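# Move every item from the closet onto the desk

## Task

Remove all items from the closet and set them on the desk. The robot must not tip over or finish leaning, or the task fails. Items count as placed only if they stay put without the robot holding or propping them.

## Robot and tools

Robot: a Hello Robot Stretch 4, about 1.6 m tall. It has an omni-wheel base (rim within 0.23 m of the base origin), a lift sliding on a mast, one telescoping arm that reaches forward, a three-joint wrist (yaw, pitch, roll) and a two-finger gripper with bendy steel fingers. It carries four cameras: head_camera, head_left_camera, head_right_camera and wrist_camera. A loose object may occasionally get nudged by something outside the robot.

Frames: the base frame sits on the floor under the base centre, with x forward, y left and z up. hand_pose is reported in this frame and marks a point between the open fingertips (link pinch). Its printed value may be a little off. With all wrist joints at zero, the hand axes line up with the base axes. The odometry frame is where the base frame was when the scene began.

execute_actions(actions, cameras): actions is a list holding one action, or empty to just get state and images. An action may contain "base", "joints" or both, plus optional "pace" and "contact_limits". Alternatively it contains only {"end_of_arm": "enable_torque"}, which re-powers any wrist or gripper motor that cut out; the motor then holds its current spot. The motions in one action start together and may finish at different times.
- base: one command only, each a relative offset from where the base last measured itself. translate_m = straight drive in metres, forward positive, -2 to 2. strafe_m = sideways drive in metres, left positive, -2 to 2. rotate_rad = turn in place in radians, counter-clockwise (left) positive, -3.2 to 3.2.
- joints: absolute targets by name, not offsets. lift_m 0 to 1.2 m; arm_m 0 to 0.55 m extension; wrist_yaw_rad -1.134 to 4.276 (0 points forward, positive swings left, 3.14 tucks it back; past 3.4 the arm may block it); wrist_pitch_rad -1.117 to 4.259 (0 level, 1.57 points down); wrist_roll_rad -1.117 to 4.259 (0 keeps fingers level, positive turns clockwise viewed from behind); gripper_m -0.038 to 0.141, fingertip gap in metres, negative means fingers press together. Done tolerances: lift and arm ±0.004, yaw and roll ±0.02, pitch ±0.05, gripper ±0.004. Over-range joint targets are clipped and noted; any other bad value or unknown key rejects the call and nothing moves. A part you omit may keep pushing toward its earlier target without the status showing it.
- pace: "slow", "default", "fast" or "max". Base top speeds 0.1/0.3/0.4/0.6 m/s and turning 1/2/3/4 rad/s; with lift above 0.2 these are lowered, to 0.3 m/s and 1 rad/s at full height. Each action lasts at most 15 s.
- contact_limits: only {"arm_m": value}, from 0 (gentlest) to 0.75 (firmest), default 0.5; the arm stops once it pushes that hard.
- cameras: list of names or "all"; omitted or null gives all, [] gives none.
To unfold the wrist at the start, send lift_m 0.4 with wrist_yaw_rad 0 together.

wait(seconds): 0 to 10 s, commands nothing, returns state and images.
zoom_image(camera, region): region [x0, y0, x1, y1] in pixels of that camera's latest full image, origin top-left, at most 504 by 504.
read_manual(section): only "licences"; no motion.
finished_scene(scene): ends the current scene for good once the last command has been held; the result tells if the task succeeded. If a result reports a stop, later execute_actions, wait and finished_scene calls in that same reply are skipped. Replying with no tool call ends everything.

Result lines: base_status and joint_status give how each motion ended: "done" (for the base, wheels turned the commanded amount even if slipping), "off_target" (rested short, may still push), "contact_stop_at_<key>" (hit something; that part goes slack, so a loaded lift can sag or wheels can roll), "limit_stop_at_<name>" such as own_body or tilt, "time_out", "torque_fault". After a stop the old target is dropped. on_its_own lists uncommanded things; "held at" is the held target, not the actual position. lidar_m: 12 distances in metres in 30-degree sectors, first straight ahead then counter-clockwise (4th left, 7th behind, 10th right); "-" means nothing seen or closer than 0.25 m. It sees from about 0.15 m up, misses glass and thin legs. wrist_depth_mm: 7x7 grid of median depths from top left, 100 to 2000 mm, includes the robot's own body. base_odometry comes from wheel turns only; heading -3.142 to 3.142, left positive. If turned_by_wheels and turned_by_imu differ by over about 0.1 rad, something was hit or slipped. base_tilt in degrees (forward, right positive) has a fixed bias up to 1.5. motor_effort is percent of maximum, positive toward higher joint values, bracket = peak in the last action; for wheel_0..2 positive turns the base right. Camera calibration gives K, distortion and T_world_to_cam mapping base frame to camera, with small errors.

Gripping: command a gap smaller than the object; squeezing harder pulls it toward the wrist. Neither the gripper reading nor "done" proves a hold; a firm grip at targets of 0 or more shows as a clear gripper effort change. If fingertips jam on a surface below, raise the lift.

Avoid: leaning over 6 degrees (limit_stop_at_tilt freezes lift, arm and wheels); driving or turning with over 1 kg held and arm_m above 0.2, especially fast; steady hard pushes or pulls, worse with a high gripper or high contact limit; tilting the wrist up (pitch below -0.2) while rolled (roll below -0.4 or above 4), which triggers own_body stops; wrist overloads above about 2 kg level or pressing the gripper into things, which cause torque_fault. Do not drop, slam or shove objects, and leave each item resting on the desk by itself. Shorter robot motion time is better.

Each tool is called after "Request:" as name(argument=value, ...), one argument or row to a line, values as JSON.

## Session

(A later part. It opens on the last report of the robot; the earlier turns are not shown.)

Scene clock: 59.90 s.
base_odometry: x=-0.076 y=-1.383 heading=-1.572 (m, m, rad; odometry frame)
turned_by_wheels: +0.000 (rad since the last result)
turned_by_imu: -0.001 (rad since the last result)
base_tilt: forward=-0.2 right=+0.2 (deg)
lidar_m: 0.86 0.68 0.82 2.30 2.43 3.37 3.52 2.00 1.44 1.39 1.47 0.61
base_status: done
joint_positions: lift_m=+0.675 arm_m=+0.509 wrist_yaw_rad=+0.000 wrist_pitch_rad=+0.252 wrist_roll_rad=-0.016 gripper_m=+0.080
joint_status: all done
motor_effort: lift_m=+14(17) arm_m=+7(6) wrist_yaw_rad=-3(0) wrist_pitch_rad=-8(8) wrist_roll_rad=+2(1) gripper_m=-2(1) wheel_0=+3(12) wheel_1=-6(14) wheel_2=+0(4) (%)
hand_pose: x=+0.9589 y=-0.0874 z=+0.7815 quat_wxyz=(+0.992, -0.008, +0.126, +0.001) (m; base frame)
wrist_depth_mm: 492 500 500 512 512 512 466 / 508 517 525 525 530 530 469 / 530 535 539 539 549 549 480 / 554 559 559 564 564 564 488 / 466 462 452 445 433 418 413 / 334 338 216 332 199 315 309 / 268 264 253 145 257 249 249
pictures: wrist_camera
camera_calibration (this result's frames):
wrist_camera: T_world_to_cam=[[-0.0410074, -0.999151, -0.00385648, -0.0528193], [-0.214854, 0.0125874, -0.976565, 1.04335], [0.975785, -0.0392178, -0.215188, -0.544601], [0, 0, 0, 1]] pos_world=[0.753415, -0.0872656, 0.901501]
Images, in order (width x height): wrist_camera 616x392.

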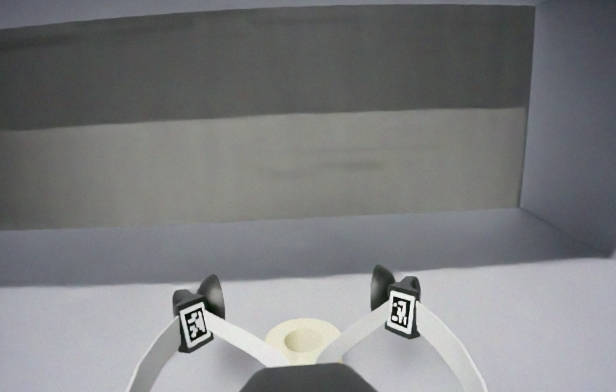

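Request:
execute_actions(
  actions=[
    {"joints":{"arm_m":0.53,"lift_m":0.65},"pace":"slow"},
  ],
  cameras=["wrist_camera"],
)

Request:
execute_actions(
  actions=[
    {"joints":{"gripper_m":0.0}},
  ],
  cameras=["wrist_camera"],
)

Request:
execute_actions(
  actions=[
    {"joints":{"lift_m":0.69}},
  ],
  cameras=["wrist_camera"],
)

Scene clock: 67.20 s.
base_odometry: x=-0.076 y=-1.383 heading=-1.572 (m, m, rad; odometry frame)
turned_by_wheels: +0.000 (rad since the last result)
turned_by_imu: -0.001 (rad since the last result)
base_tilt: forward=-0.1 right=+0.2 (deg)
lidar_m: 0.84 0.66 0.84 2.30 2.44 3.40 3.49 1.99 1.42 1.37 1.45 0.60
base_status: not commanded
joint_positions: lift_m=+0.650 arm_m=+0.529 wrist_yaw_rad=+0.000 wrist_pitch_rad=+0.252 wrist_roll_rad=-0.016 gripper_m=+0.080
joint_status: all done
motor_effort: lift_m=+13(18) arm_m=+8(8) wrist_yaw_rad=-2(0) wrist_pitch_rad=-9(8) wrist_roll_rad=+1(1) gripper_m=-2(1) wheel_0=+3(3) wheel_1=-6(6) wheel_2=+0(0) (%)
hand_pose: x=+0.9789 y=-0.0874 z=+0.7565 quat_wxyz=(+0.992, -0.008, +0.126, +0.001) (m; base frame)
wrist_depth_mm: 480 480 484 488 492 488 462 / 496 496 504 504 508 508 477 / 512 512 521 530 525 535 480 / 530 530 539 535 535 539 477 / 402 399 389 384 375 362 355 / 290 289 216 239 198 272 267 / 232 227 218 146 222 213 215
pictures: wrist_camera
camera_calibration (this result's frames):
wrist_camera: T_world_to_cam=[[-0.0410072, -0.999151, -0.00385637, -0.0520962], [-0.214854, 0.0125873, -0.976565, 1.02324], [0.975785, -0.0392177, -0.215188, -0.569482], [0, 0, 0, 1]] pos_world=[0.773404, -0.0872656, 0.876518]
Images, in order (width x height): wrist_camera 616x392.

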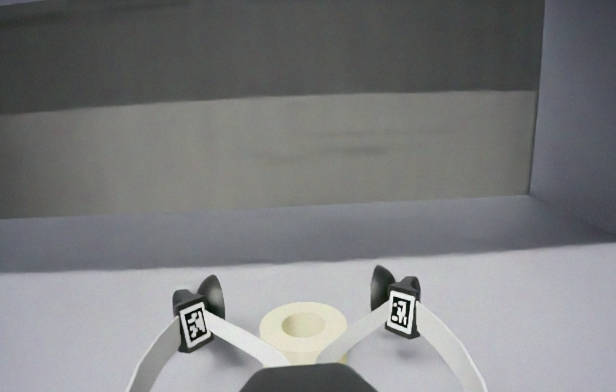

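Scene clock: 68.80 s.
base_odometry: x=-0.076 y=-1.383 heading=-1.572 (m, m, rad; odometry frame)
turned_by_wheels: +0.000 (rad since the last result)
turned_by_imu: +0.000 (rad since the last result)
base_tilt: forward=-0.3 right=+0.2 (deg)
lidar_m: 0.85 0.67 0.84 2.31 2.43 3.39 3.51 1.97 1.45 1.39 1.45 0.62
base_status: not commanded
joint_positions: lift_m=+0.650 arm_m=+0.529 wrist_yaw_rad=+0.000 wrist_pitch_rad=+0.252 wrist_roll_rad=-0.016 gripper_m=+0.000
joint_status: all done
motor_effort: lift_m=+14(14) arm_m=+7(8) wrist_yaw_rad=+0(0) wrist_pitch_rad=-9(9) wrist_roll_rad=+0(0) gripper_m=-17(19) wheel_0=+3(3) wheel_1=-6(5) wheel_2=+0(0) (%)
hand_pose: x=+0.9789 y=-0.0874 z=+0.7565 quat_wxyz=(+0.992, -0.008, +0.126, +0.001) (m; base frame)
wrist_depth_mm: 477 484 484 488 492 496 462 / 492 496 504 504 512 517 477 / 512 517 521 525 530 535 484 / 530 535 535 539 539 539 473 / 402 399 392 382 375 364 355 / 290 290 207 228 187 272 267 / 231 190 211 190 220 206 214
pictures: wrist_camera
camera_calibration (this result's frames):
wrist_camera: T_world_to_cam=[[-0.0410075, -0.999151, -0.00385627, -0.052096], [-0.214854, 0.0125872, -0.976565, 1.02324], [0.975785, -0.039218, -0.215188, -0.569482], [0, 0, 0, 1]] pos_world=[0.773404, -0.0872656, 0.876518]
Images, in order (width x height): wrist_camera 616x392.

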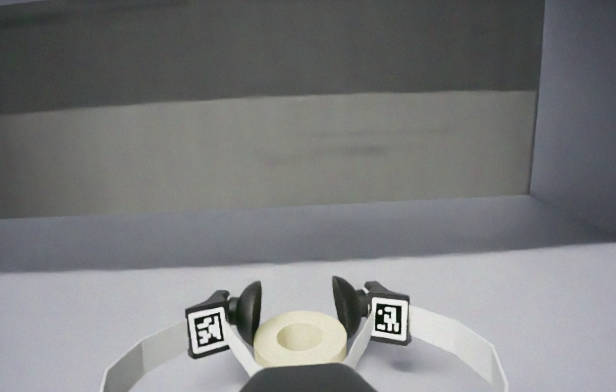

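Scene clock: 69.80 s.
base_odometry: x=-0.076 y=-1.383 heading=-1.572 (m, m, rad; odometry frame)
turned_by_wheels: +0.000 (rad since the last result)
turned_by_imu: +0.000 (rad since the last result)
base_tilt: forward=-0.2 right=+0.3 (deg)
lidar_m: 0.85 0.67 0.83 2.30 2.42 3.38 3.49 1.96 1.45 1.38 1.46 0.61
base_status: not commanded
joint_positions: lift_m=+0.690 arm_m=+0.529 wrist_yaw_rad=+0.000 wrist_pitch_rad=+0.252 wrist_roll_rad=-0.016 gripper_m=+0.000
joint_status: all done
motor_effort: lift_m=+21(25) arm_m=+8(8) wrist_yaw_rad=-1(1) wrist_pitch_rad=-9(8) wrist_roll_rad=+1(1) gripper_m=-17(16) wheel_0=+3(3) wheel_1=-6(6) wheel_2=+0(0) (%)
hand_pose: x=+0.9789 y=-0.0874 z=+0.7959 quat_wxyz=(+0.992, -0.008, +0.126, +0.001) (m; base frame)
wrist_depth_mm: 466 480 484 484 488 496 462 / 492 496 504 508 508 512 473 / 512 517 521 525 525 525 484 / 530 539 539 549 549 549 488 / 504 496 488 480 469 455 442 / 364 366 208 226 187 342 332 / 290 218 237 190 274 258 271
pictures: wrist_camera
camera_calibration (this result's frames):
wrist_camera: T_world_to_cam=[[-0.0410072, -0.999151, -0.00385642, -0.0519441], [-0.214854, 0.0125873, -0.976565, 1.0617], [0.975785, -0.0392177, -0.215188, -0.561012], [0, 0, 0, 1]] pos_world=[0.773407, -0.0872656, 0.915895]
Images, in order (width x height): wrist_camera 616x392.

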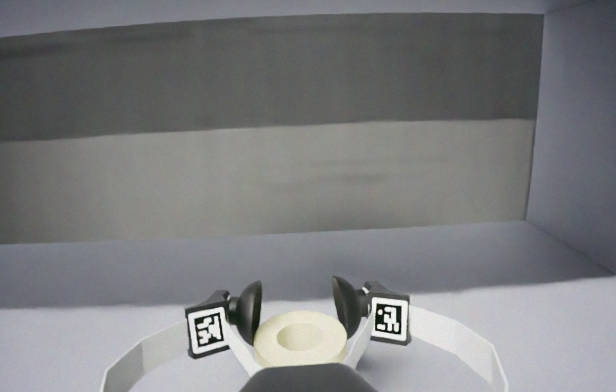

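Request:
execute_actions(
  actions=[
    {"base":{"strafe_m":0.2},"joints":{"wrist_yaw_rad":0.7},"pace":"slow"},
  ],
  cameras=["wrist_camera","head_camera"],
)

Scene clock: 73.50 s.
base_odometry: x=+0.124 y=-1.383 heading=-1.572 (m, m, rad; odometry frame)
turned_by_wheels: +0.000 (rad since the last result)
turned_by_imu: -0.001 (rad since the last result)
base_tilt: forward=-0.3 right=+0.4 (deg)
lidar_m: 0.60 0.59 0.81 2.11 2.21 3.08 3.49 2.22 1.66 1.58 0.75 0.73
base_status: done
joint_positions: lift_m=+0.690 arm_m=+0.529 wrist_yaw_rad=+0.700 wrist_pitch_rad=+0.252 wrist_roll_rad=-0.016 gripper_m=+0.000
joint_status: all done
motor_effort: lift_m=+21(21) arm_m=+7(7) wrist_yaw_rad=-1(3) wrist_pitch_rad=-9(9) wrist_roll_rad=+0(0) gripper_m=-17(18) wheel_0=-4(10) wheel_1=+6(9) wheel_2=+0(0) (%)
hand_pose: x=+0.9696 y=+0.1131 z=+0.7959 quat_wxyz=(+0.932, -0.051, +0.116, +0.341) (m; base frame)
wrist_depth_mm: 473 517 580 554 496 433 389 / 904 904 723 609 517 445 399 / 931 991 768 634 535 462 415 / 820 715 750 634 554 477 427 / 504 500 496 480 469 455 424 / 387 364 208 227 187 340 330 / 741 219 238 190 274 257 270
pictures: head_camera, wrist_camera
camera_calibration (this result's frames):
wrist_camera: T_world_to_cam=[[0.612242, -0.790661, -0.00385734, -0.508959], [-0.17245, -0.128771, -0.976565, 1.03204], [0.771635, 0.59856, -0.215188, -0.418224], [0, 0, 0, 1]] pos_world=[0.812298, -0.0191852, 0.915895]
Images, in order (width x height): head_camera 420x560, wrist_camera 616x392.

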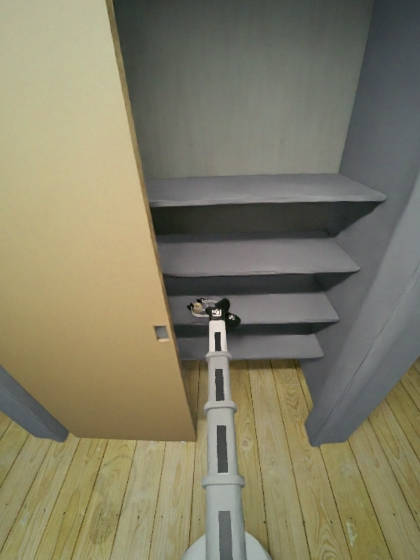

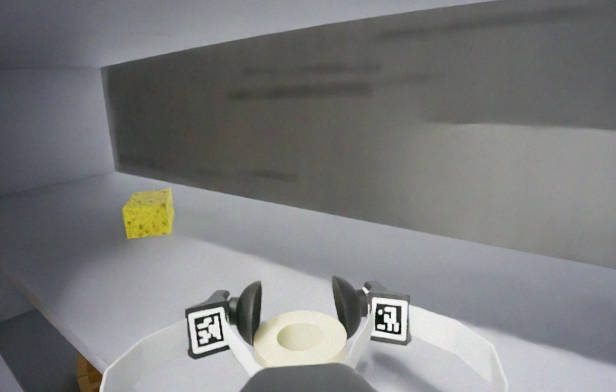

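Request:
execute_actions(
  actions=[
    {"joints":{"wrist_yaw_rad":0,"arm_m":0.0,"wrist_pitch_rad":0}},
  ],
  cameras=[],
)

Request:
execute_actions(
  actions=[
    {"base":{"rotate_rad":3.04},"joints":{"lift_m":0.9}},
  ],
)

Scene clock: 76.67 s.
base_odometry: x=+0.124 y=-1.383 heading=-1.572 (m, m, rad; odometry frame)
turned_by_wheels: +0.000 (rad since the last result)
turned_by_imu: -0.001 (rad since the last result)
base_tilt: forward=-0.3 right=+0.3 (deg)
lidar_m: 0.56 0.59 0.85 2.11 2.22 3.08 3.49 2.21 1.64 1.58 0.75 0.73
base_status: not commanded
joint_positions: lift_m=+0.690 arm_m=+0.001 wrist_yaw_rad=+0.000 wrist_pitch_rad=+0.003 wrist_roll_rad=-0.016 gripper_m=+0.000
joint_status: all done
motor_effort: lift_m=+21(21) arm_m=-7(11) wrist_yaw_rad=-1(6) wrist_pitch_rad=-10(18) wrist_roll_rad=+2(1) gripper_m=-18(17) wheel_0=-4(4) wheel_1=+7(6) wheel_2=+0(0) (%)
hand_pose: x=+0.4607 y=-0.0874 z=+0.8671 quat_wxyz=(+1.000, -0.008, +0.001, +0.000) (m; base frame)
wrist_depth_mm: 741 854 891 931 946 917 723 / 991 1042 1060 1042 1042 1008 723 / 377 1078 1060 1042 1060 917 707 / 375 1042 1060 1060 1078 1078 741 / 368 1060 1078 1060 1060 1008 750 / 359 741 208 226 187 759 723 / 353 609 634 190 1078 891 768
pictures: none
No camera images: the call's "cameras" was empty. Leave "cameras" out to get every camera's image.

Scene clock: 79.47 s.
base_odometry: x=+0.124 y=-1.383 heading=+1.467 (m, m, rad; odometry frame)
turned_by_wheels: +3.039 (rad since the last result)
turned_by_imu: +3.019 (rad since the last result)
base_tilt: forward=-0.3 right=+0.3 (deg)
lidar_m: 2.64 2.45 1.67 1.54 0.88 0.72 0.86 0.58 0.76 2.11 2.16 2.81
base_status: done
joint_positions: lift_m=+0.900 arm_m=+0.001 wrist_yaw_rad=+0.000 wrist_pitch_rad=+0.003 wrist_roll_rad=-0.016 gripper_m=+0.000
joint_status: all done
motor_effort: lift_m=+21(23) arm_m=-7(7) wrist_yaw_rad=-1(1) wrist_pitch_rad=-10(10) wrist_roll_rad=+1(1) gripper_m=-17(18) wheel_0=-6(11) wheel_1=-5(12) wheel_2=-5(14) (%)
hand_pose: x=+0.4607 y=-0.0874 z=+1.0771 quat_wxyz=(+1.000, -0.008, +0.001, +0.000) (m; base frame)
wrist_depth_mm: - - - - - - - / - - - - - - - / - - - - - - - / - - - - - - - / - - - - - - - / - - 208 226 187 - - / - - - 190 - - -
pictures: head_camera, head_left_camera, head_right_camera, wrist_camera
camera_calibration (this result's frames):
wrist_camera: T_world_to_cam=[[-0.0386838, -0.999155, -0.0138968, -0.0623358], [0.0329834, 0.0126229, -0.999376, 1.13544], [0.998707, -0.039118, 0.0324673, -0.272149], [0, 0, 0, 1]] pos_world=[0.231935, -0.0872616, 1.1427]
Images, in order (width x height): head_camera 420x560, head_left_camera 420x672, head_right_camera 420x672, wrist_camera 616x392.

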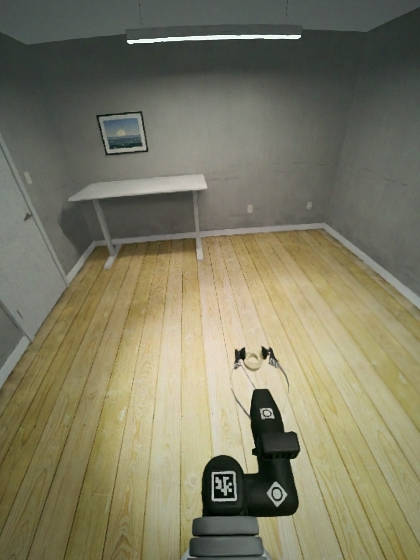

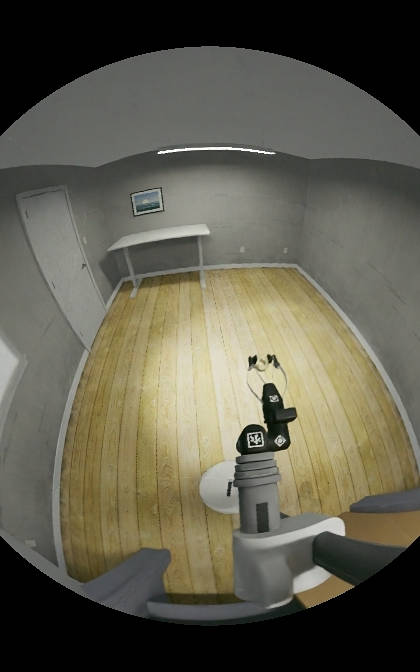

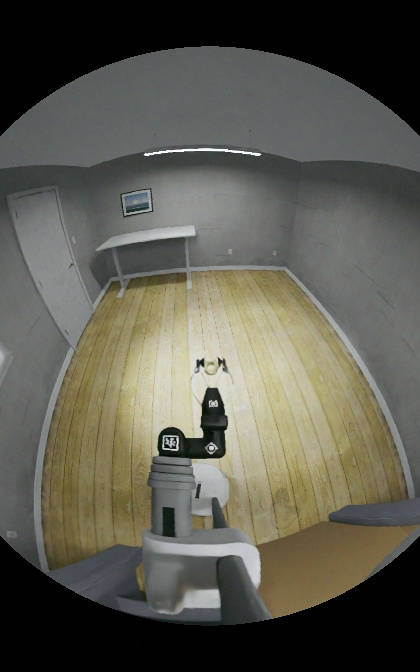

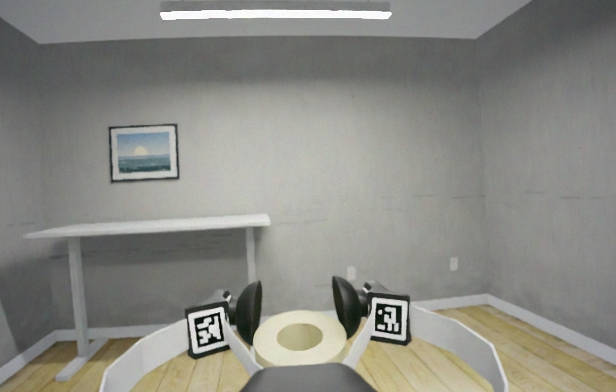

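Request:
execute_actions(
  actions=[
    {"base":{"translate_m":1.2},"joints":{"lift_m":1.0},"pace":"fast"},
  ],
  cameras=[],
)

Request:
execute_actions(
  actions=[
    {"base":{"strafe_m":0.5},"pace":"fast"},
  ],
  cameras=["head_camera","wrist_camera"],
)

Scene clock: 85.63 s.
base_odometry: x=+0.247 y=-0.189 heading=+1.468 (m, m, rad; odometry frame)
turned_by_wheels: +0.000 (rad since the last result)
turned_by_imu: -0.004 (rad since the last result)
base_tilt: forward=-0.2 right=+0.4 (deg)
lidar_m: 1.43 1.48 1.78 1.66 1.71 1.87 1.75 1.79 2.20 2.02 2.06 2.39
base_status: done
joint_positions: lift_m=+1.000 arm_m=+0.001 wrist_yaw_rad=+0.000 wrist_pitch_rad=+0.003 wrist_roll_rad=-0.016 gripper_m=+0.000
joint_status: all done
motor_effort: lift_m=+21(26) arm_m=-7(7) wrist_yaw_rad=+1(2) wrist_pitch_rad=-10(10) wrist_roll_rad=+0(2) gripper_m=-17(17) wheel_0=+3(9) wheel_1=+6(12) wheel_2=-4(15) (%)
hand_pose: x=+0.4607 y=-0.0874 z=+1.1771 quat_wxyz=(+1.000, -0.008, +0.001, +0.000) (m; base frame)
wrist_depth_mm: 1863 1921 1921 - - - - / 1863 1921 1983 - - - - / 1808 1921 - - - - - / 1921 1921 1983 - - - - / 1863 1921 1921 - - - - / 1863 1921 206 226 187 - - / 1863 1042 878 190 - - -
pictures: none
No camera images: the call's "cameras" was empty. Leave "cameras" out to get every camera's image.

Scene clock: 88.33 s.
base_odometry: x=-0.250 y=-0.138 heading=+1.468 (m, m, rad; odometry frame)
turned_by_wheels: +0.000 (rad since the last result)
turned_by_imu: +0.000 (rad since the last result)
base_tilt: forward=-0.3 right=+0.3 (deg)
lidar_m: 1.37 1.43 1.27 1.19 1.19 1.55 1.76 1.92 2.39 2.54 2.56 1.50
base_status: done
joint_positions: lift_m=+1.000 arm_m=+0.001 wrist_yaw_rad=+0.000 wrist_pitch_rad=+0.003 wrist_roll_rad=-0.016 gripper_m=+0.000
joint_status: not commanded
motor_effort: lift_m=+21(21) arm_m=-7(7) wrist_yaw_rad=-2(0) wrist_pitch_rad=-10(10) wrist_roll_rad=+1(0) gripper_m=-17(17) wheel_0=-3(14) wheel_1=+3(19) wheel_2=+0(3) (%)
hand_pose: x=+0.4607 y=-0.0874 z=+1.1772 quat_wxyz=(+1.000, -0.008, +0.001, +0.000) (m; base frame)
wrist_depth_mm: 1863 1808 1921 - - - - / 1863 1863 1983 - - - - / 1808 1808 1863 - - - - / 1808 1863 1921 - - - - / 1808 1808 1863 1708 - - - / 1397 1863 207 226 187 - - / 1808 1025 1060 190 - - -
pictures: head_camera, wrist_camera
camera_calibration (this result's frames):
wrist_camera: T_world_to_cam=[[-0.0388667, -0.999148, -0.0138966, -0.0609164], [0.0329859, 0.0126167, -0.999376, 1.2354], [0.9987, -0.0393009, 0.0324674, -0.275349], [0, 0, 0, 1]] pos_world=[0.231872, -0.0872725, 1.24273]
Images, in order (width x height): head_camera 420x560, wrist_camera 616x392.

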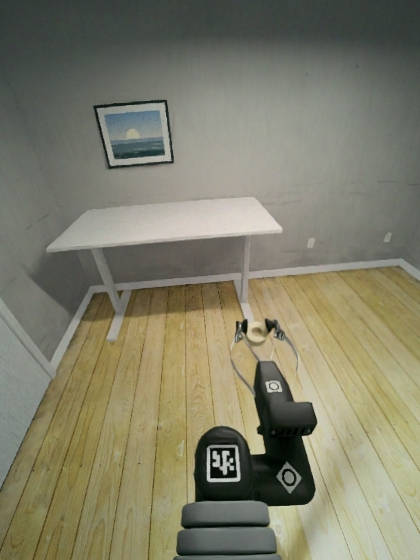

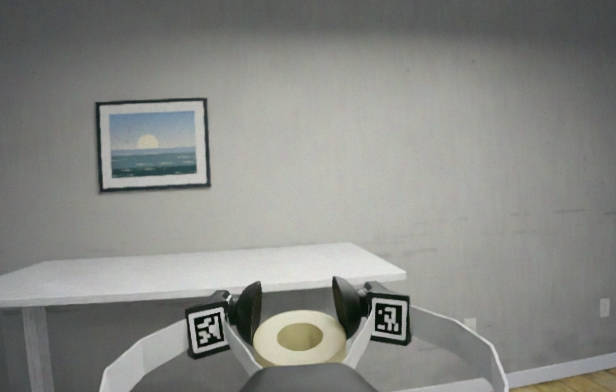

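Request:
execute_actions(
  actions=[
    {"base":{"translate_m":0.35},"joints":{"lift_m":1.06,"arm_m":0.25,"wrist_pitch_rad":0.25}},
  ],
  cameras=["head_camera","wrist_camera"],
)

Scene clock: 91.93 s.
base_odometry: x=-0.214 y=+0.210 heading=+1.468 (m, m, rad; odometry frame)
turned_by_wheels: +0.000 (rad since the last result)
turned_by_imu: -0.001 (rad since the last result)
base_tilt: forward=-0.3 right=+0.3 (deg)
lidar_m: 1.05 1.07 1.29 1.18 1.25 1.57 2.13 2.24 2.67 2.49 2.55 1.12
base_status: done
joint_positions: lift_m=+1.060 arm_m=+0.249 wrist_yaw_rad=+0.000 wrist_pitch_rad=+0.252 wrist_roll_rad=-0.016 gripper_m=+0.000
joint_status: all done
motor_effort: lift_m=+21(20) arm_m=+7(8) wrist_yaw_rad=-1(0) wrist_pitch_rad=-9(12) wrist_roll_rad=+0(0) gripper_m=-16(16) wheel_0=+3(8) wheel_1=+6(11) wheel_2=-3(16) (%)
hand_pose: x=+0.6990 y=-0.0874 z=+1.1659 quat_wxyz=(+0.992, -0.008, +0.126, +0.001) (m; base frame)
wrist_depth_mm: 1160 1182 1255 1281 1308 1366 1397 / 1205 1229 1281 1336 1397 1430 1499 / 1255 1308 1336 1397 1464 1499 1537 / 1255 1308 1255 1229 1430 1537 1618 / 842 831 831 798 778 1618 1708 / 647 683 208 226 187 1708 1708 / 1464 809 866 190 1708 1708 1756
pictures: head_camera, wrist_camera
camera_calibration (this result's frames):
wrist_camera: T_world_to_cam=[[-0.0409568, -0.999153, -0.00386005, -0.0620144], [-0.214871, 0.0125806, -0.976561, 1.36289], [0.975783, -0.0391674, -0.215204, -0.208186], [0, 0, 0, 1]] pos_world=[0.493449, -0.087262, 1.2859]
Images, in order (width x height): head_camera 420x560, wrist_camera 616x392.

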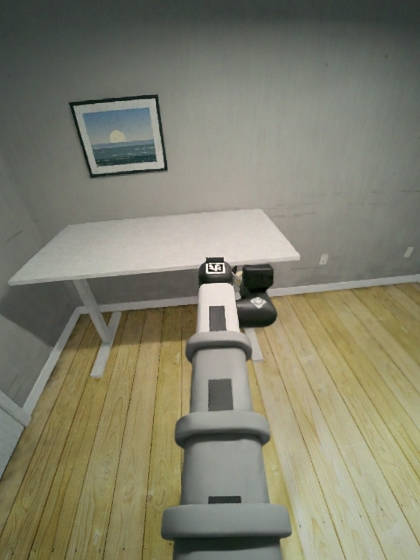

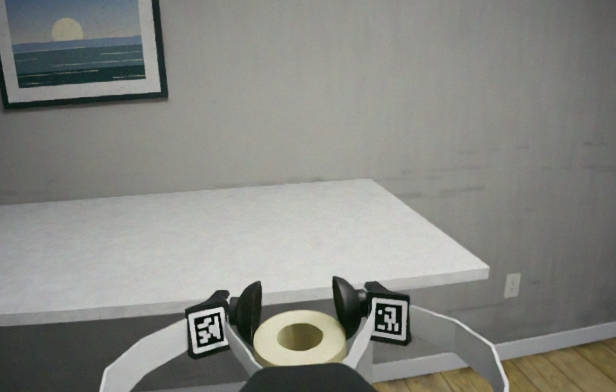

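Request:
execute_actions(
  actions=[
    {"base":{"rotate_rad":0.17}},
  ],
  cameras=[],
)

Request:
execute_actions(
  actions=[
    {"base":{"translate_m":0.4},"joints":{"arm_m":0.3}},
  ],
  cameras=["head_camera","wrist_camera"],
)

Scene clock: 93.87 s.
base_odometry: x=-0.214 y=+0.210 heading=+1.637 (m, m, rad; odometry frame)
turned_by_wheels: +0.169 (rad since the last result)
turned_by_imu: +0.167 (rad since the last result)
base_tilt: forward=-0.3 right=+0.3 (deg)
lidar_m: 1.04 1.14 1.23 1.18 1.31 1.94 2.14 2.30 2.56 2.51 2.43 1.10
base_status: done
joint_positions: lift_m=+1.060 arm_m=+0.249 wrist_yaw_rad=+0.000 wrist_pitch_rad=+0.252 wrist_roll_rad=-0.016 gripper_m=+0.000
joint_status: not commanded
motor_effort: lift_m=+21(21) arm_m=+7(7) wrist_yaw_rad=-2(0) wrist_pitch_rad=-8(9) wrist_roll_rad=+0(1) gripper_m=-17(16) wheel_0=-5(7) wheel_1=-7(6) wheel_2=-6(12) (%)
hand_pose: x=+0.6990 y=-0.0874 z=+1.1659 quat_wxyz=(+0.992, -0.008, +0.126, +0.001) (m; base frame)
wrist_depth_mm: 1281 1255 1255 1281 1255 1255 1229 / 1308 1281 1308 1308 1308 1281 1255 / 1397 1366 1366 1366 1366 1336 1308 / 1366 1308 1255 1205 1182 1366 1397 / 854 831 820 798 788 768 750 / 1098 1537 207 227 187 1025 1537 / 1366 891 917 191 1576 1060 1576
pictures: none
No camera images: the call's "cameras" was empty. Leave "cameras" out to get every camera's image.

Scene clock: 96.70 s.
base_odometry: x=-0.240 y=+0.609 heading=+1.637 (m, m, rad; odometry frame)
turned_by_wheels: +0.001 (rad since the last result)
turned_by_imu: -0.001 (rad since the last result)
base_tilt: forward=-0.3 right=+0.3 (deg)
lidar_m: 0.65 0.70 1.06 1.16 1.25 1.85 2.53 2.75 2.61 2.54 1.89 0.69
base_status: done
joint_positions: lift_m=+1.060 arm_m=+0.299 wrist_yaw_rad=+0.000 wrist_pitch_rad=+0.252 wrist_roll_rad=-0.016 gripper_m=+0.000
joint_status: all done
motor_effort: lift_m=+21(21) arm_m=+7(11) wrist_yaw_rad=-1(1) wrist_pitch_rad=-8(8) wrist_roll_rad=+1(0) gripper_m=-15(16) wheel_0=+4(10) wheel_1=+6(9) wheel_2=-3(14) (%)
hand_pose: x=+0.7490 y=-0.0874 z=+1.1659 quat_wxyz=(+0.992, -0.008, +0.126, +0.001) (m; base frame)
wrist_depth_mm: 842 831 854 854 854 854 842 / 866 866 866 878 878 878 866 / 931 931 931 917 904 904 891 / 976 960 976 946 946 946 931 / 854 831 820 809 788 759 741 / 615 609 208 227 187 569 559 / 484 312 329 191 459 436 449
pictures: head_camera, wrist_camera
camera_calibration (this result's frames):
wrist_camera: T_world_to_cam=[[-0.0410496, -0.99915, -0.00386023, -0.0599225], [-0.21487, 0.0126008, -0.976561, 1.37365], [0.97578, -0.039258, -0.215204, -0.256973], [0, 0, 0, 1]] pos_world=[0.543445, -0.0872689, 1.28592]
Images, in order (width x height): head_camera 420x560, wrist_camera 616x392.

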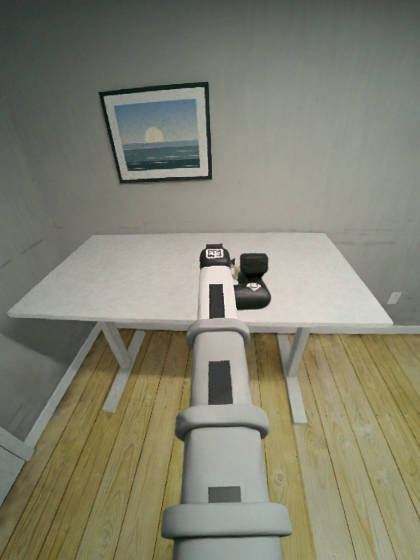

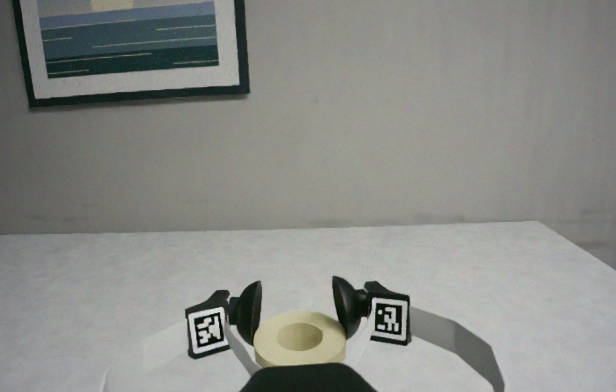

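Request:
execute_actions(
  actions=[
    {"joints":{"lift_m":0.92,"arm_m":0.4,"wrist_yaw_rad":-0.3}},
  ],
  cameras=["wrist_camera"],
)

Request:
execute_actions(
  actions=[
    {"joints":{"gripper_m":0.09}},
  ],
  cameras=[],
)

Request:
execute_actions(
  actions=[
    {"joints":{"lift_m":1.02}},
  ],
  cameras=["wrist_camera"],
)

Scene clock: 99.17 s.
base_odometry: x=-0.240 y=+0.609 heading=+1.637 (m, m, rad; odometry frame)
turned_by_wheels: +0.000 (rad since the last result)
turned_by_imu: +0.000 (rad since the last result)
base_tilt: forward=-0.2 right=+0.3 (deg)
lidar_m: 0.65 0.72 1.05 1.15 1.25 1.83 2.53 2.77 2.57 2.54 1.91 0.68
base_status: not commanded
joint_positions: lift_m=+0.920 arm_m=+0.399 wrist_yaw_rad=-0.300 wrist_pitch_rad=+0.252 wrist_roll_rad=-0.016 gripper_m=+0.000
joint_status: all done
motor_effort: lift_m=+14(18) arm_m=+7(9) wrist_yaw_rad=-1(4) wrist_pitch_rad=-9(9) wrist_roll_rad=+0(0) gripper_m=-17(16) wheel_0=+4(4) wheel_1=+6(6) wheel_2=-3(3) (%)
hand_pose: x=+0.8107 y=-0.1660 z=+1.0264 quat_wxyz=(+0.981, +0.011, +0.126, -0.147) (m; base frame)
wrist_depth_mm: 683 732 768 820 878 917 991 / 715 750 798 842 904 960 1042 / 732 768 842 891 931 1008 1078 / 750 741 723 691 683 654 1118 / 480 477 469 459 449 439 427 / 347 349 207 227 187 327 320 / 278 212 232 190 265 249 259
pictures: wrist_camera
camera_calibration (this result's frames):
wrist_camera: T_world_to_cam=[[-0.334355, -0.942439, -0.00385897, 0.110709], [-0.201576, 0.0755131, -0.976558, 1.25139], [0.920638, -0.325739, -0.215222, -0.353123], [0, 0, 0, 1]] pos_world=[0.614364, -0.105185, 1.14648]
Images, in order (width x height): wrist_camera 616x392.

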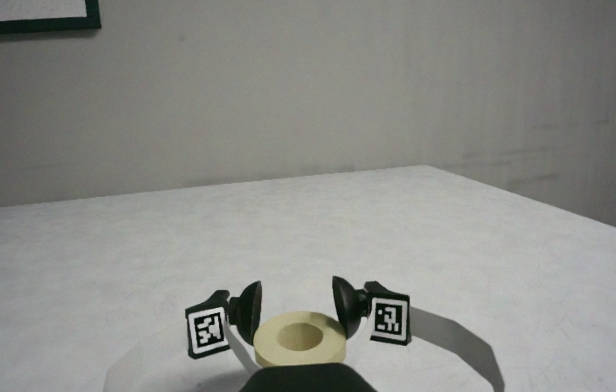

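Scene clock: 100.87 s.
base_odometry: x=-0.240 y=+0.609 heading=+1.637 (m, m, rad; odometry frame)
turned_by_wheels: +0.000 (rad since the last result)
turned_by_imu: +0.000 (rad since the last result)
base_tilt: forward=-0.3 right=+0.2 (deg)
lidar_m: 0.65 0.70 1.03 1.16 1.23 1.88 2.53 2.76 2.60 2.54 1.91 0.67
base_status: not commanded
joint_positions: lift_m=+0.920 arm_m=+0.399 wrist_yaw_rad=-0.300 wrist_pitch_rad=+0.252 wrist_roll_rad=-0.016 gripper_m=+0.090
joint_status: all done
motor_effort: lift_m=+14(14) arm_m=+7(7) wrist_yaw_rad=-2(1) wrist_pitch_rad=-8(9) wrist_roll_rad=+0(0) gripper_m=+0(15) wheel_0=+4(4) wheel_1=+6(6) wheel_2=-3(3) (%)
hand_pose: x=+0.8107 y=-0.1660 z=+1.0264 quat_wxyz=(+0.981, +0.011, +0.126, -0.147) (m; base frame)
wrist_depth_mm: 691 732 759 809 866 931 1008 / 715 741 820 842 904 946 1025 / 741 768 831 878 946 1008 1078 / 741 759 732 699 676 661 1118 / 484 477 473 462 449 436 427 / 349 347 312 343 202 329 322 / 278 272 267 146 267 257 259
pictures: none
No camera images: the call's "cameras" was empty. Leave "cameras" out to get every camera's image.

Scene clock: 102.30 s.
base_odometry: x=-0.240 y=+0.609 heading=+1.637 (m, m, rad; odometry frame)
turned_by_wheels: +0.000 (rad since the last result)
turned_by_imu: +0.000 (rad since the last result)
base_tilt: forward=-0.3 right=+0.3 (deg)
lidar_m: 0.64 0.71 1.03 1.15 1.23 1.85 2.54 2.77 2.60 2.54 1.91 0.69
base_status: not commanded
joint_positions: lift_m=+1.020 arm_m=+0.399 wrist_yaw_rad=-0.300 wrist_pitch_rad=+0.252 wrist_roll_rad=-0.016 gripper_m=+0.090
joint_status: all done
motor_effort: lift_m=+21(23) arm_m=+7(7) wrist_yaw_rad=+0(0) wrist_pitch_rad=-9(9) wrist_roll_rad=+0(2) gripper_m=-2(3) wheel_0=+4(4) wheel_1=+6(6) wheel_2=-3(3) (%)
hand_pose: x=+0.8107 y=-0.1660 z=+1.1259 quat_wxyz=(+0.981, +0.011, +0.126, -0.147) (m; base frame)
wrist_depth_mm: 676 732 768 831 866 931 1008 / 699 741 798 842 891 960 1025 / 732 768 820 866 931 1025 1078 / 750 798 854 904 946 1042 1098 / 741 732 723 707 691 676 1160 / 539 530 477 521 201 504 492 / 427 415 407 146 410 392 397
pictures: wrist_camera
camera_calibration (this result's frames):
wrist_camera: T_world_to_cam=[[-0.334355, -0.942439, -0.00385914, 0.111094], [-0.201576, 0.0755132, -0.976558, 1.34847], [0.920638, -0.325739, -0.215222, -0.331729], [0, 0, 0, 1]] pos_world=[0.614366, -0.105185, 1.24589]
Images, in order (width x height): wrist_camera 616x392.

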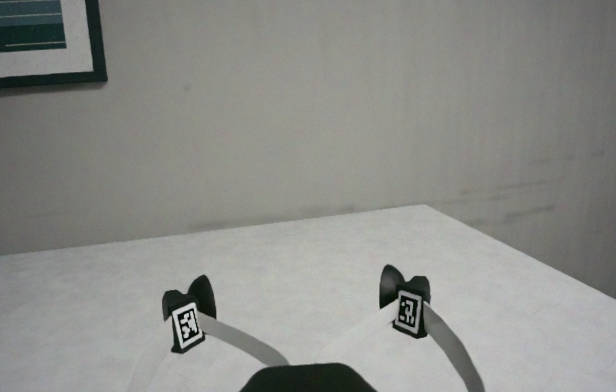

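Request:
execute_actions(
  actions=[
    {"joints":{"arm_m":0,"wrist_yaw_rad":0,"wrist_pitch_rad":0,"gripper_m":0}},
  ],
  cameras=[],
)

Request:
execute_actions(
  actions=[
    {"base":{"rotate_rad":3.1},"joints":{"lift_m":0.84}},
  ],
  cameras=[],
)

Request:
execute_actions(
  actions=[
    {"base":{"translate_m":1.55},"pace":"fast"},
  ],
  cameras=[],
)

Request:
execute_actions(
  actions=[
    {"base":{"strafe_m":1.2},"pace":"fast"},
  ],
  cameras=["head_camera","wrist_camera"],
)

Scene clock: 105.73 s.
base_odometry: x=-0.240 y=+0.609 heading=+1.637 (m, m, rad; odometry frame)
turned_by_wheels: +0.000 (rad since the last result)
turned_by_imu: -0.001 (rad since the last result)
base_tilt: forward=-0.2 right=+0.3 (deg)
lidar_m: 0.65 0.70 1.06 1.14 1.24 1.86 2.54 2.76 2.59 2.55 1.90 0.67
base_status: not commanded
joint_positions: lift_m=+1.020 arm_m=+0.001 wrist_yaw_rad=+0.000 wrist_pitch_rad=+0.003 wrist_roll_rad=-0.016 gripper_m=+0.000
joint_status: all done
motor_effort: lift_m=+21(21) arm_m=-7(7) wrist_yaw_rad=-1(4) wrist_pitch_rad=-9(13) wrist_roll_rad=+0(0) gripper_m=-4(5) wheel_0=+4(4) wheel_1=+6(6) wheel_2=-3(3) (%)
hand_pose: x=+0.4607 y=-0.0874 z=+1.1972 quat_wxyz=(+1.000, -0.008, +0.001, +0.000) (m; base frame)
wrist_depth_mm: 1255 1229 1229 1205 1229 1205 1182 / 1229 1229 1205 1229 1229 1205 1182 / 1255 1205 1205 1229 1229 1205 1205 / 1281 1255 1229 1229 1229 1229 1205 / 1255 1229 1229 1229 1205 1182 1182 / 1060 1042 1025 203 931 891 1205 / 707 715 176 175 597 627 615
pictures: none
No camera images: the call's "cameras" was empty. Leave "cameras" out to get every camera's image.

Scene clock: 109.03 s.
base_odometry: x=-0.240 y=+0.609 heading=-1.548 (m, m, rad; odometry frame)
turned_by_wheels: +3.098 (rad since the last result)
turned_by_imu: +3.078 (rad since the last result)
base_tilt: forward=-0.2 right=+0.2 (deg)
lidar_m: 2.52 2.69 2.59 2.51 2.01 0.68 0.64 0.70 1.04 1.16 1.23 1.76
base_status: done
joint_positions: lift_m=+0.840 arm_m=+0.001 wrist_yaw_rad=+0.000 wrist_pitch_rad=+0.003 wrist_roll_rad=-0.016 gripper_m=+0.000
joint_status: all done
motor_effort: lift_m=+15(15) arm_m=-8(7) wrist_yaw_rad=+0(0) wrist_pitch_rad=-9(9) wrist_roll_rad=-1(2) gripper_m=-5(3) wheel_0=-7(10) wheel_1=-7(11) wheel_2=-7(12) (%)
hand_pose: x=+0.4607 y=-0.0874 z=+1.0177 quat_wxyz=(+1.000, -0.008, +0.001, +0.000) (m; base frame)
wrist_depth_mm: - - - - - - 1576 / - - - - - - 1576 / - - - - - - 1661 / - - - - - - 1576 / - - - - - - 1661 / - - - 203 - - 1708 / - - 176 174 - - 1708
pictures: none
No camera images: the call's "cameras" was empty. Leave "cameras" out to get every camera's image.

Scene clock: 114.37 s.
base_odometry: x=-0.204 y=-0.940 heading=-1.547 (m, m, rad; odometry frame)
turned_by_wheels: +0.001 (rad since the last result)
turned_by_imu: -0.005 (rad since the last result)
base_tilt: forward=-0.2 right=+0.4 (deg)
lidar_m: 0.97 1.12 1.47 2.45 2.60 3.08 2.59 1.73 1.28 1.23 1.28 1.00
base_status: done
joint_positions: lift_m=+0.840 arm_m=+0.001 wrist_yaw_rad=+0.000 wrist_pitch_rad=+0.003 wrist_roll_rad=-0.016 gripper_m=+0.000
joint_status: not commanded
motor_effort: lift_m=+15(15) arm_m=-7(7) wrist_yaw_rad=-2(0) wrist_pitch_rad=-9(9) wrist_roll_rad=+1(0) gripper_m=-4(4) wheel_0=+5(9) wheel_1=+6(12) wheel_2=-4(17) (%)
hand_pose: x=+0.4607 y=-0.0874 z=+1.0177 quat_wxyz=(+1.000, -0.008, +0.001, +0.000) (m; base frame)
wrist_depth_mm: 1499 1499 1499 1464 768 1537 1499 / 1499 1430 1499 1499 759 1499 1499 / 1499 1430 1499 1430 778 1499 1499 / 1464 1499 1499 1499 768 1499 1499 / 1464 1464 1499 1537 788 1499 1499 / 1138 1397 1255 204 768 1537 1537 / 1366 1499 176 174 759 1499 1537
pictures: none
No camera images: the call's "cameras" was empty. Leave "cameras" out to get every camera's image.

Scene clock: 118.67 s.
base_odometry: x=+0.996 y=-0.912 heading=-1.547 (m, m, rad; odometry frame)
turned_by_wheels: +0.000 (rad since the last result)
turned_by_imu: +0.000 (rad since the last result)
base_tilt: forward=-0.3 right=+0.2 (deg)
lidar_m: 1.01 1.09 1.31 1.25 1.33 1.86 2.97 2.43 2.56 2.44 1.69 1.06
base_status: done
joint_positions: lift_m=+0.840 arm_m=+0.001 wrist_yaw_rad=+0.000 wrist_pitch_rad=+0.003 wrist_roll_rad=-0.016 gripper_m=+0.000
joint_status: not commanded
motor_effort: lift_m=+15(15) arm_m=-7(7) wrist_yaw_rad=-1(0) wrist_pitch_rad=-9(9) wrist_roll_rad=+1(1) gripper_m=-4(5) wheel_0=-1(13) wheel_1=+3(15) wheel_2=+0(4) (%)
hand_pose: x=+0.4607 y=-0.0874 z=+1.0177 quat_wxyz=(+1.000, -0.008, +0.001, +0.000) (m; base frame)
wrist_depth_mm: 1537 798 809 820 820 831 820 / 1537 798 798 809 820 820 831 / 1499 788 820 820 809 831 831 / 1537 788 820 809 820 831 820 / 1499 788 820 831 809 831 831 / 1537 798 788 202 831 831 831 / 1537 809 176 173 831 831 831
pictures: head_camera, wrist_camera
camera_calibration (this result's frames):
wrist_camera: T_world_to_cam=[[-0.0388661, -0.999148, -0.0139082, -0.0631211], [0.033253, 0.0126178, -0.999367, 1.0759], [0.998691, -0.039304, 0.0327343, -0.270456], [0, 0, 0, 1]] pos_world=[0.231872, -0.0872728, 1.0832]
Images, in order (width x height): head_camera 420x560, wrist_camera 616x392.

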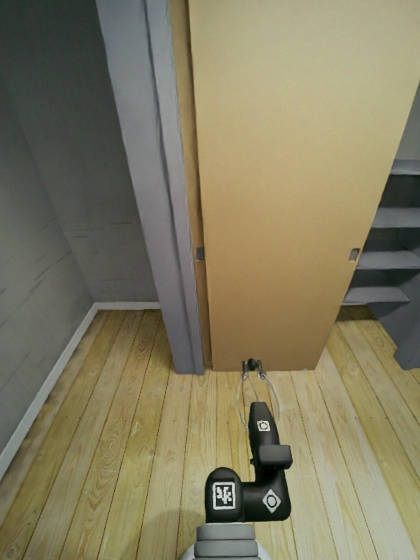

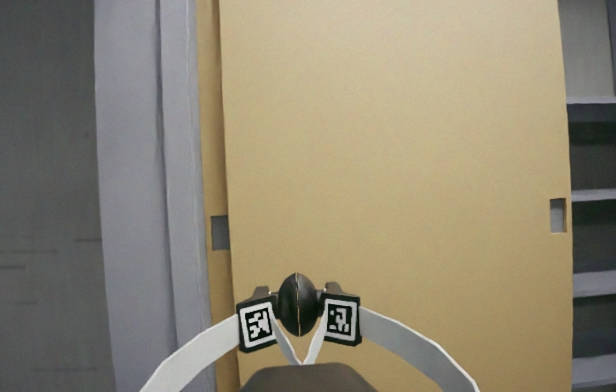

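Request:
execute_actions(
  actions=[
    {"base":{"strafe_m":0.155},"joints":{"arm_m":0.2,"lift_m":0.8}},
  ],
  cameras=[],
)

Request:
execute_actions(
  actions=[
    {"base":{"translate_m":0.2}},
  ],
  cameras=["wrist_camera"],
)

Scene clock: 121.03 s.
base_odometry: x=+1.151 y=-0.908 heading=-1.547 (m, m, rad; odometry frame)
turned_by_wheels: +0.000 (rad since the last result)
turned_by_imu: +0.000 (rad since the last result)
base_tilt: forward=-0.2 right=+0.3 (deg)
lidar_m: 1.02 1.53 1.15 1.10 1.18 1.66 2.98 2.40 2.72 2.59 1.82 1.07
base_status: done
joint_positions: lift_m=+0.800 arm_m=+0.199 wrist_yaw_rad=+0.000 wrist_pitch_rad=+0.002 wrist_roll_rad=-0.016 gripper_m=+0.000
joint_status: all done
motor_effort: lift_m=+14(14) arm_m=+8(7) wrist_yaw_rad=+0(0) wrist_pitch_rad=-9(9) wrist_roll_rad=+1(0) gripper_m=-3(5) wheel_0=-2(11) wheel_1=+6(14) wheel_2=+0(0) (%)
hand_pose: x=+0.6581 y=-0.0874 z=+0.9778 quat_wxyz=(+1.000, -0.008, +0.001, +0.000) (m; base frame)
wrist_depth_mm: 1308 609 609 621 634 634 634 / 1308 603 609 627 627 627 634 / 1366 615 609 627 634 634 634 / 1308 1336 615 634 634 634 634 / 1336 1308 615 634 640 640 640 / 1308 1336 603 204 634 634 640 / 1336 1366 176 174 640 634 640
pictures: none
No camera images: the call's "cameras" was empty. Leave "cameras" out to get every camera's image.

Scene clock: 123.10 s.
base_odometry: x=+1.155 y=-1.108 heading=-1.546 (m, m, rad; odometry frame)
turned_by_wheels: +0.000 (rad since the last result)
turned_by_imu: -0.001 (rad since the last result)
base_tilt: forward=-0.3 right=+0.3 (deg)
lidar_m: 0.80 1.54 1.15 1.11 1.17 1.63 3.18 2.65 2.72 2.60 1.19 0.87
base_status: done
joint_positions: lift_m=+0.800 arm_m=+0.199 wrist_yaw_rad=+0.000 wrist_pitch_rad=+0.002 wrist_roll_rad=-0.016 gripper_m=+0.000
joint_status: not commanded
motor_effort: lift_m=+14(14) arm_m=+7(8) wrist_yaw_rad=-1(1) wrist_pitch_rad=-9(9) wrist_roll_rad=+1(2) gripper_m=-3(4) wheel_0=+3(8) wheel_1=+5(8) wheel_2=-5(15) (%)
hand_pose: x=+0.6581 y=-0.0874 z=+0.9778 quat_wxyz=(+1.000, -0.008, +0.001, +0.000) (m; base frame)
wrist_depth_mm: 1138 410 394 430 430 427 436 / 1118 410 399 430 430 430 430 / 1138 410 399 436 430 436 433 / 1138 410 399 477 433 430 436 / 1118 410 399 477 436 433 436 / 1138 410 402 204 433 439 439 / 1138 413 176 174 436 439 439
pictures: wrist_camera
camera_calibration (this result's frames):
wrist_camera: T_world_to_cam=[[-0.0387866, -0.999151, -0.0139142, -0.0560272], [0.0334037, 0.0126204, -0.999362, 1.02935], [0.998689, -0.0392266, 0.0328858, -0.466463], [0, 0, 0, 1]] pos_world=[0.429294, -0.0872682, 1.04325]
Images, in order (width x height): wrist_camera 616x392.

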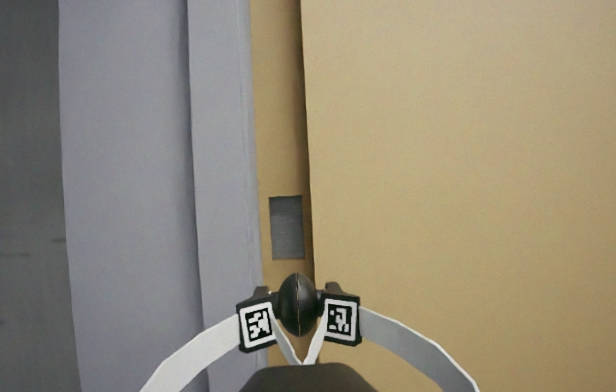

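Request:
execute_actions(
  actions=[
    {"base":{"strafe_m":0.012},"joints":{"lift_m":0.84,"arm_m":0.33}},
  ],
  cameras=[],
)

Request:
execute_actions(
  actions=[
    {"joints":{"arm_m":0.46},"contact_limits":{"arm_m":0.15},"pace":"slow"},
  ],
  cameras=["wrist_camera"],
)

Scene clock: 126.37 s.
base_odometry: x=+1.167 y=-1.107 heading=-1.546 (m, m, rad; odometry frame)
turned_by_wheels: +0.000 (rad since the last result)
turned_by_imu: +0.000 (rad since the last result)
base_tilt: forward=-0.3 right=+0.3 (deg)
lidar_m: 0.81 1.54 1.13 1.08 1.15 1.62 3.18 2.64 2.72 2.61 1.18 0.88
base_status: done
joint_positions: lift_m=+0.840 arm_m=+0.329 wrist_yaw_rad=+0.000 wrist_pitch_rad=+0.002 wrist_roll_rad=-0.016 gripper_m=+0.000
joint_status: all done
motor_effort: lift_m=+21(20) arm_m=+8(7) wrist_yaw_rad=-1(0) wrist_pitch_rad=-9(9) wrist_roll_rad=-1(1) gripper_m=-5(3) wheel_0=-5(7) wheel_1=+6(14) wheel_2=+0(4) (%)
hand_pose: x=+0.7881 y=-0.0874 z=+1.0172 quat_wxyz=(+1.000, -0.008, +0.001, +0.000) (m; base frame)
wrist_depth_mm: 279 281 268 343 300 301 303 / 281 282 270 347 300 303 303 / 279 282 270 345 301 304 303 / 282 283 270 349 303 306 306 / 283 283 271 349 303 304 306 / 283 286 271 203 303 306 306 / 282 286 176 174 304 307 306
pictures: none
No camera images: the call's "cameras" was empty. Leave "cameras" out to get every camera's image.

Scene clock: 128.77 s.
base_odometry: x=+1.167 y=-1.107 heading=-1.547 (m, m, rad; odometry frame)
turned_by_wheels: -0.001 (rad since the last result)
turned_by_imu: -0.001 (rad since the last result)
base_tilt: forward=-0.3 right=+0.3 (deg)
lidar_m: 0.82 1.52 1.13 1.09 1.16 1.64 3.17 2.62 2.73 2.60 1.19 0.86
base_status: not commanded
joint_positions: lift_m=+0.840 arm_m=+0.452 wrist_yaw_rad=-0.009 wrist_pitch_rad=+0.002 wrist_roll_rad=-0.016 gripper_m=+0.000
joint_status: arm_m contact_stop (moved +0.123 of +0.131)
on_its_own: arm_m is slack since a contact_stop (your +0.460 is given up); wrist_yaw_rad is at rest, and its effort (+24) is outside its rest range (-13 to +13)
motor_effort: lift_m=+21(21) arm_m=+0(14) wrist_yaw_rad=+24(29) wrist_pitch_rad=-8(10) wrist_roll_rad=+1(0) gripper_m=-4(5) wheel_0=-3(5) wheel_1=+6(6) wheel_2=-9(9) (%)
contact_limits: arm_m 0.15
hand_pose: x=+0.9102 y=-0.0899 z=+1.0173 quat_wxyz=(+1.000, -0.008, +0.001, -0.004) (m; base frame)
wrist_depth_mm: 160 148 195 227 181 182 - / 160 147 190 227 182 182 183 / 160 148 184 228 182 183 184 / 161 148 178 229 182 183 184 / 162 149 171 229 182 184 185 / 162 150 164 203 184 185 185 / 162 150 161 167 182 185 -
pictures: wrist_camera
camera_calibration (this result's frames):
wrist_camera: T_world_to_cam=[[-0.0475962, -0.99877, -0.0139238, -0.0401786], [0.0337635, 0.0123229, -0.999354, 1.06007], [0.998296, -0.0480355, 0.0331355, -0.720274], [0, 0, 0, 1]] pos_world=[0.681343, -0.0877911, 1.08269]
Images, in order (width x height): wrist_camera 616x392.

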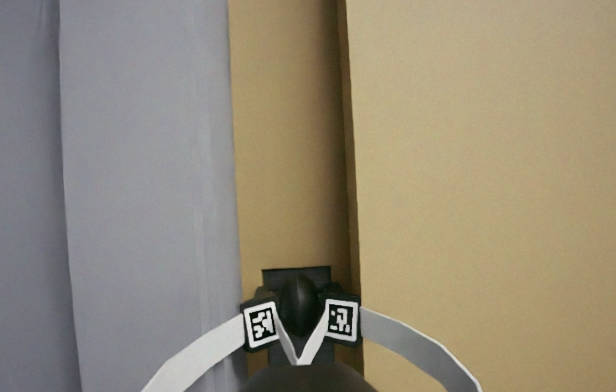

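Inside the slot; pushing right.

Request:
execute_actions(
  actions=[
    {"base":{"strafe_m":-0.3},"joints":{"arm_m":0.46,"wrist_yaw_rad":0},"pace":"slow","contact_limits":{"arm_m":0.2}},
  ],
  cameras=["wrist_camera","head_camera"],
)

Scene clock: 135.10 s.
base_odometry: x=+0.868 y=-1.114 heading=-1.546 (m, m, rad; odometry frame)
turned_by_wheels: +0.001 (rad since the last result)
turned_by_imu: +0.123 (rad since the last result)
base_tilt: forward=-0.3 right=+0.3 (deg)
lidar_m: 0.82 0.91 1.38 1.37 1.50 2.35 3.14 2.85 2.36 2.33 1.06 0.85
base_status: done
joint_positions: lift_m=+0.840 arm_m=+0.451 wrist_yaw_rad=+0.000 wrist_pitch_rad=+0.003 wrist_roll_rad=-0.016 gripper_m=+0.000
joint_status: arm_m contact_stop (moved +0.000 of +0.008); the others done
on_its_own: arm_m is slack since a contact_stop (your +0.460 is given up)
motor_effort: lift_m=+21(21) arm_m=+0(17) wrist_yaw_rad=+0(41) wrist_pitch_rad=-9(10) wrist_roll_rad=+1(2) gripper_m=-4(7) wheel_0=+16(27) wheel_1=-1(9) wheel_2=-2(7) (%)
contact_limits: arm_m 0.2
hand_pose: x=+0.9108 y=-0.0874 z=+1.0172 quat_wxyz=(+1.000, -0.008, +0.001, +0.000) (m; base frame)
wrist_depth_mm: 270 512 230 224 172 167 - / 270 544 231 227 172 168 165 / 268 535 232 227 173 168 166 / 265 535 234 227 174 170 167 / 263 521 235 227 174 170 167 / 259 517 213 200 174 170 168 / 255 373 236 158 155 171 -
pictures: head_camera, wrist_camera
camera_calibration (this result's frames):
wrist_camera: T_world_to_cam=[[-0.0388185, -0.999149, -0.01391, -0.0456628], [0.0333152, 0.0126186, -0.999365, 1.06037], [0.998691, -0.0392572, 0.032797, -0.720011], [0, 0, 0, 1]] pos_world=[0.681969, -0.08727, 1.08267]
Images, in order (width x height): head_camera 420x560, wrist_camera 616x392.

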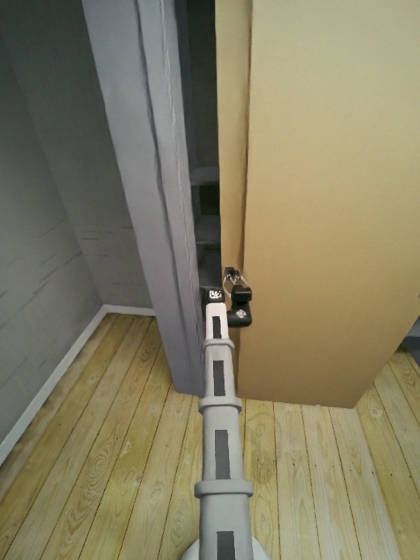

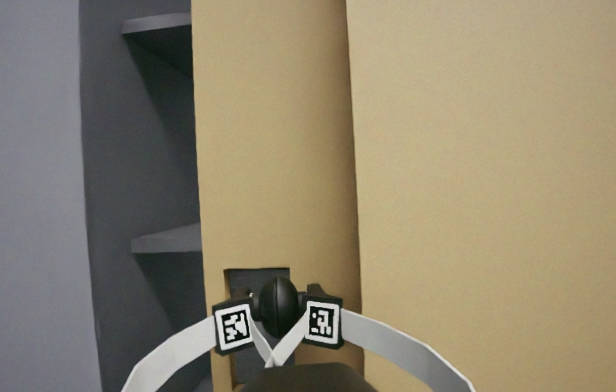

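Request:
execute_actions(
  actions=[
    {"joints":{"arm_m":0.3}},
  ],
  cameras=[],
)

Request:
execute_actions(
  actions=[
    {"base":{"rotate_rad":-0.123},"joints":{"lift_m":0.79}},
  ],
  cameras=["wrist_camera"],
)

Scene clock: 137.53 s.
base_odometry: x=+0.867 y=-1.115 heading=-1.547 (m, m, rad; odometry frame)
turned_by_wheels: -0.001 (rad since the last result)
turned_by_imu: -0.001 (rad since the last result)
base_tilt: forward=-0.2 right=+0.3 (deg)
lidar_m: 0.82 0.91 1.38 1.35 1.51 2.34 3.15 2.86 2.36 2.35 1.05 0.84
base_status: not commanded
joint_positions: lift_m=+0.840 arm_m=+0.301 wrist_yaw_rad=+0.000 wrist_pitch_rad=+0.003 wrist_roll_rad=-0.016 gripper_m=+0.000
joint_status: all done
motor_effort: lift_m=+21(21) arm_m=-7(9) wrist_yaw_rad=-1(25) wrist_pitch_rad=-8(10) wrist_roll_rad=+0(1) gripper_m=-4(3) wheel_0=+4(15) wheel_1=+0(0) wheel_2=-2(2) (%)
hand_pose: x=+0.7607 y=-0.0874 z=+1.0172 quat_wxyz=(+1.000, -0.008, +0.001, +0.000) (m; base frame)
wrist_depth_mm: 319 424 723 368 317 306 304 / 320 424 661 368 317 309 304 / 322 421 778 370 319 310 304 / 325 415 768 370 319 314 304 / 322 410 750 375 319 312 306 / 322 402 741 203 320 315 307 / 325 375 176 174 319 314 309
pictures: none
No camera images: the call's "cameras" was empty. Leave "cameras" out to get every camera's image.

Scene clock: 138.63 s.
base_odometry: x=+0.867 y=-1.115 heading=-1.669 (m, m, rad; odometry frame)
turned_by_wheels: -0.122 (rad since the last result)
turned_by_imu: -0.121 (rad since the last result)
base_tilt: forward=-0.3 right=+0.2 (deg)
lidar_m: 0.84 0.86 1.41 1.35 1.44 2.03 3.19 2.63 2.45 2.35 1.49 0.86
base_status: done
joint_positions: lift_m=+0.790 arm_m=+0.301 wrist_yaw_rad=+0.000 wrist_pitch_rad=+0.003 wrist_roll_rad=-0.016 gripper_m=+0.000
joint_status: all done
motor_effort: lift_m=+14(20) arm_m=-7(7) wrist_yaw_rad=+0(2) wrist_pitch_rad=-8(9) wrist_roll_rad=+0(1) gripper_m=-5(4) wheel_0=+3(8) wheel_1=+5(14) wheel_2=+5(10) (%)
hand_pose: x=+0.7607 y=-0.0875 z=+0.9678 quat_wxyz=(+1.000, -0.008, +0.001, +0.000) (m; base frame)
wrist_depth_mm: 603 373 325 325 327 329 327 / 603 373 325 325 327 327 329 / 597 373 327 327 329 329 332 / 597 382 327 329 329 330 330 / 591 384 329 329 329 329 332 / 580 377 329 204 330 332 332 / 564 377 176 174 330 332 332
pictures: wrist_camera
camera_calibration (this result's frames):
wrist_camera: T_world_to_cam=[[-0.0390129, -0.999142, -0.0139102, -0.0520844], [0.0333035, 0.0126129, -0.999366, 1.016], [0.998684, -0.0394514, 0.0327829, -0.568475], [0, 0, 0, 1]] pos_world=[0.531858, -0.0872816, 1.03327]
Images, in order (width x height): wrist_camera 616x392.

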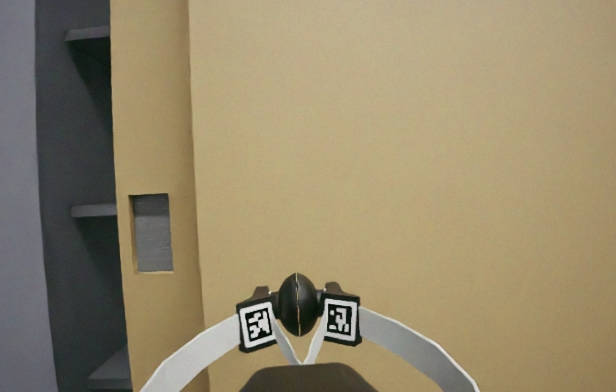

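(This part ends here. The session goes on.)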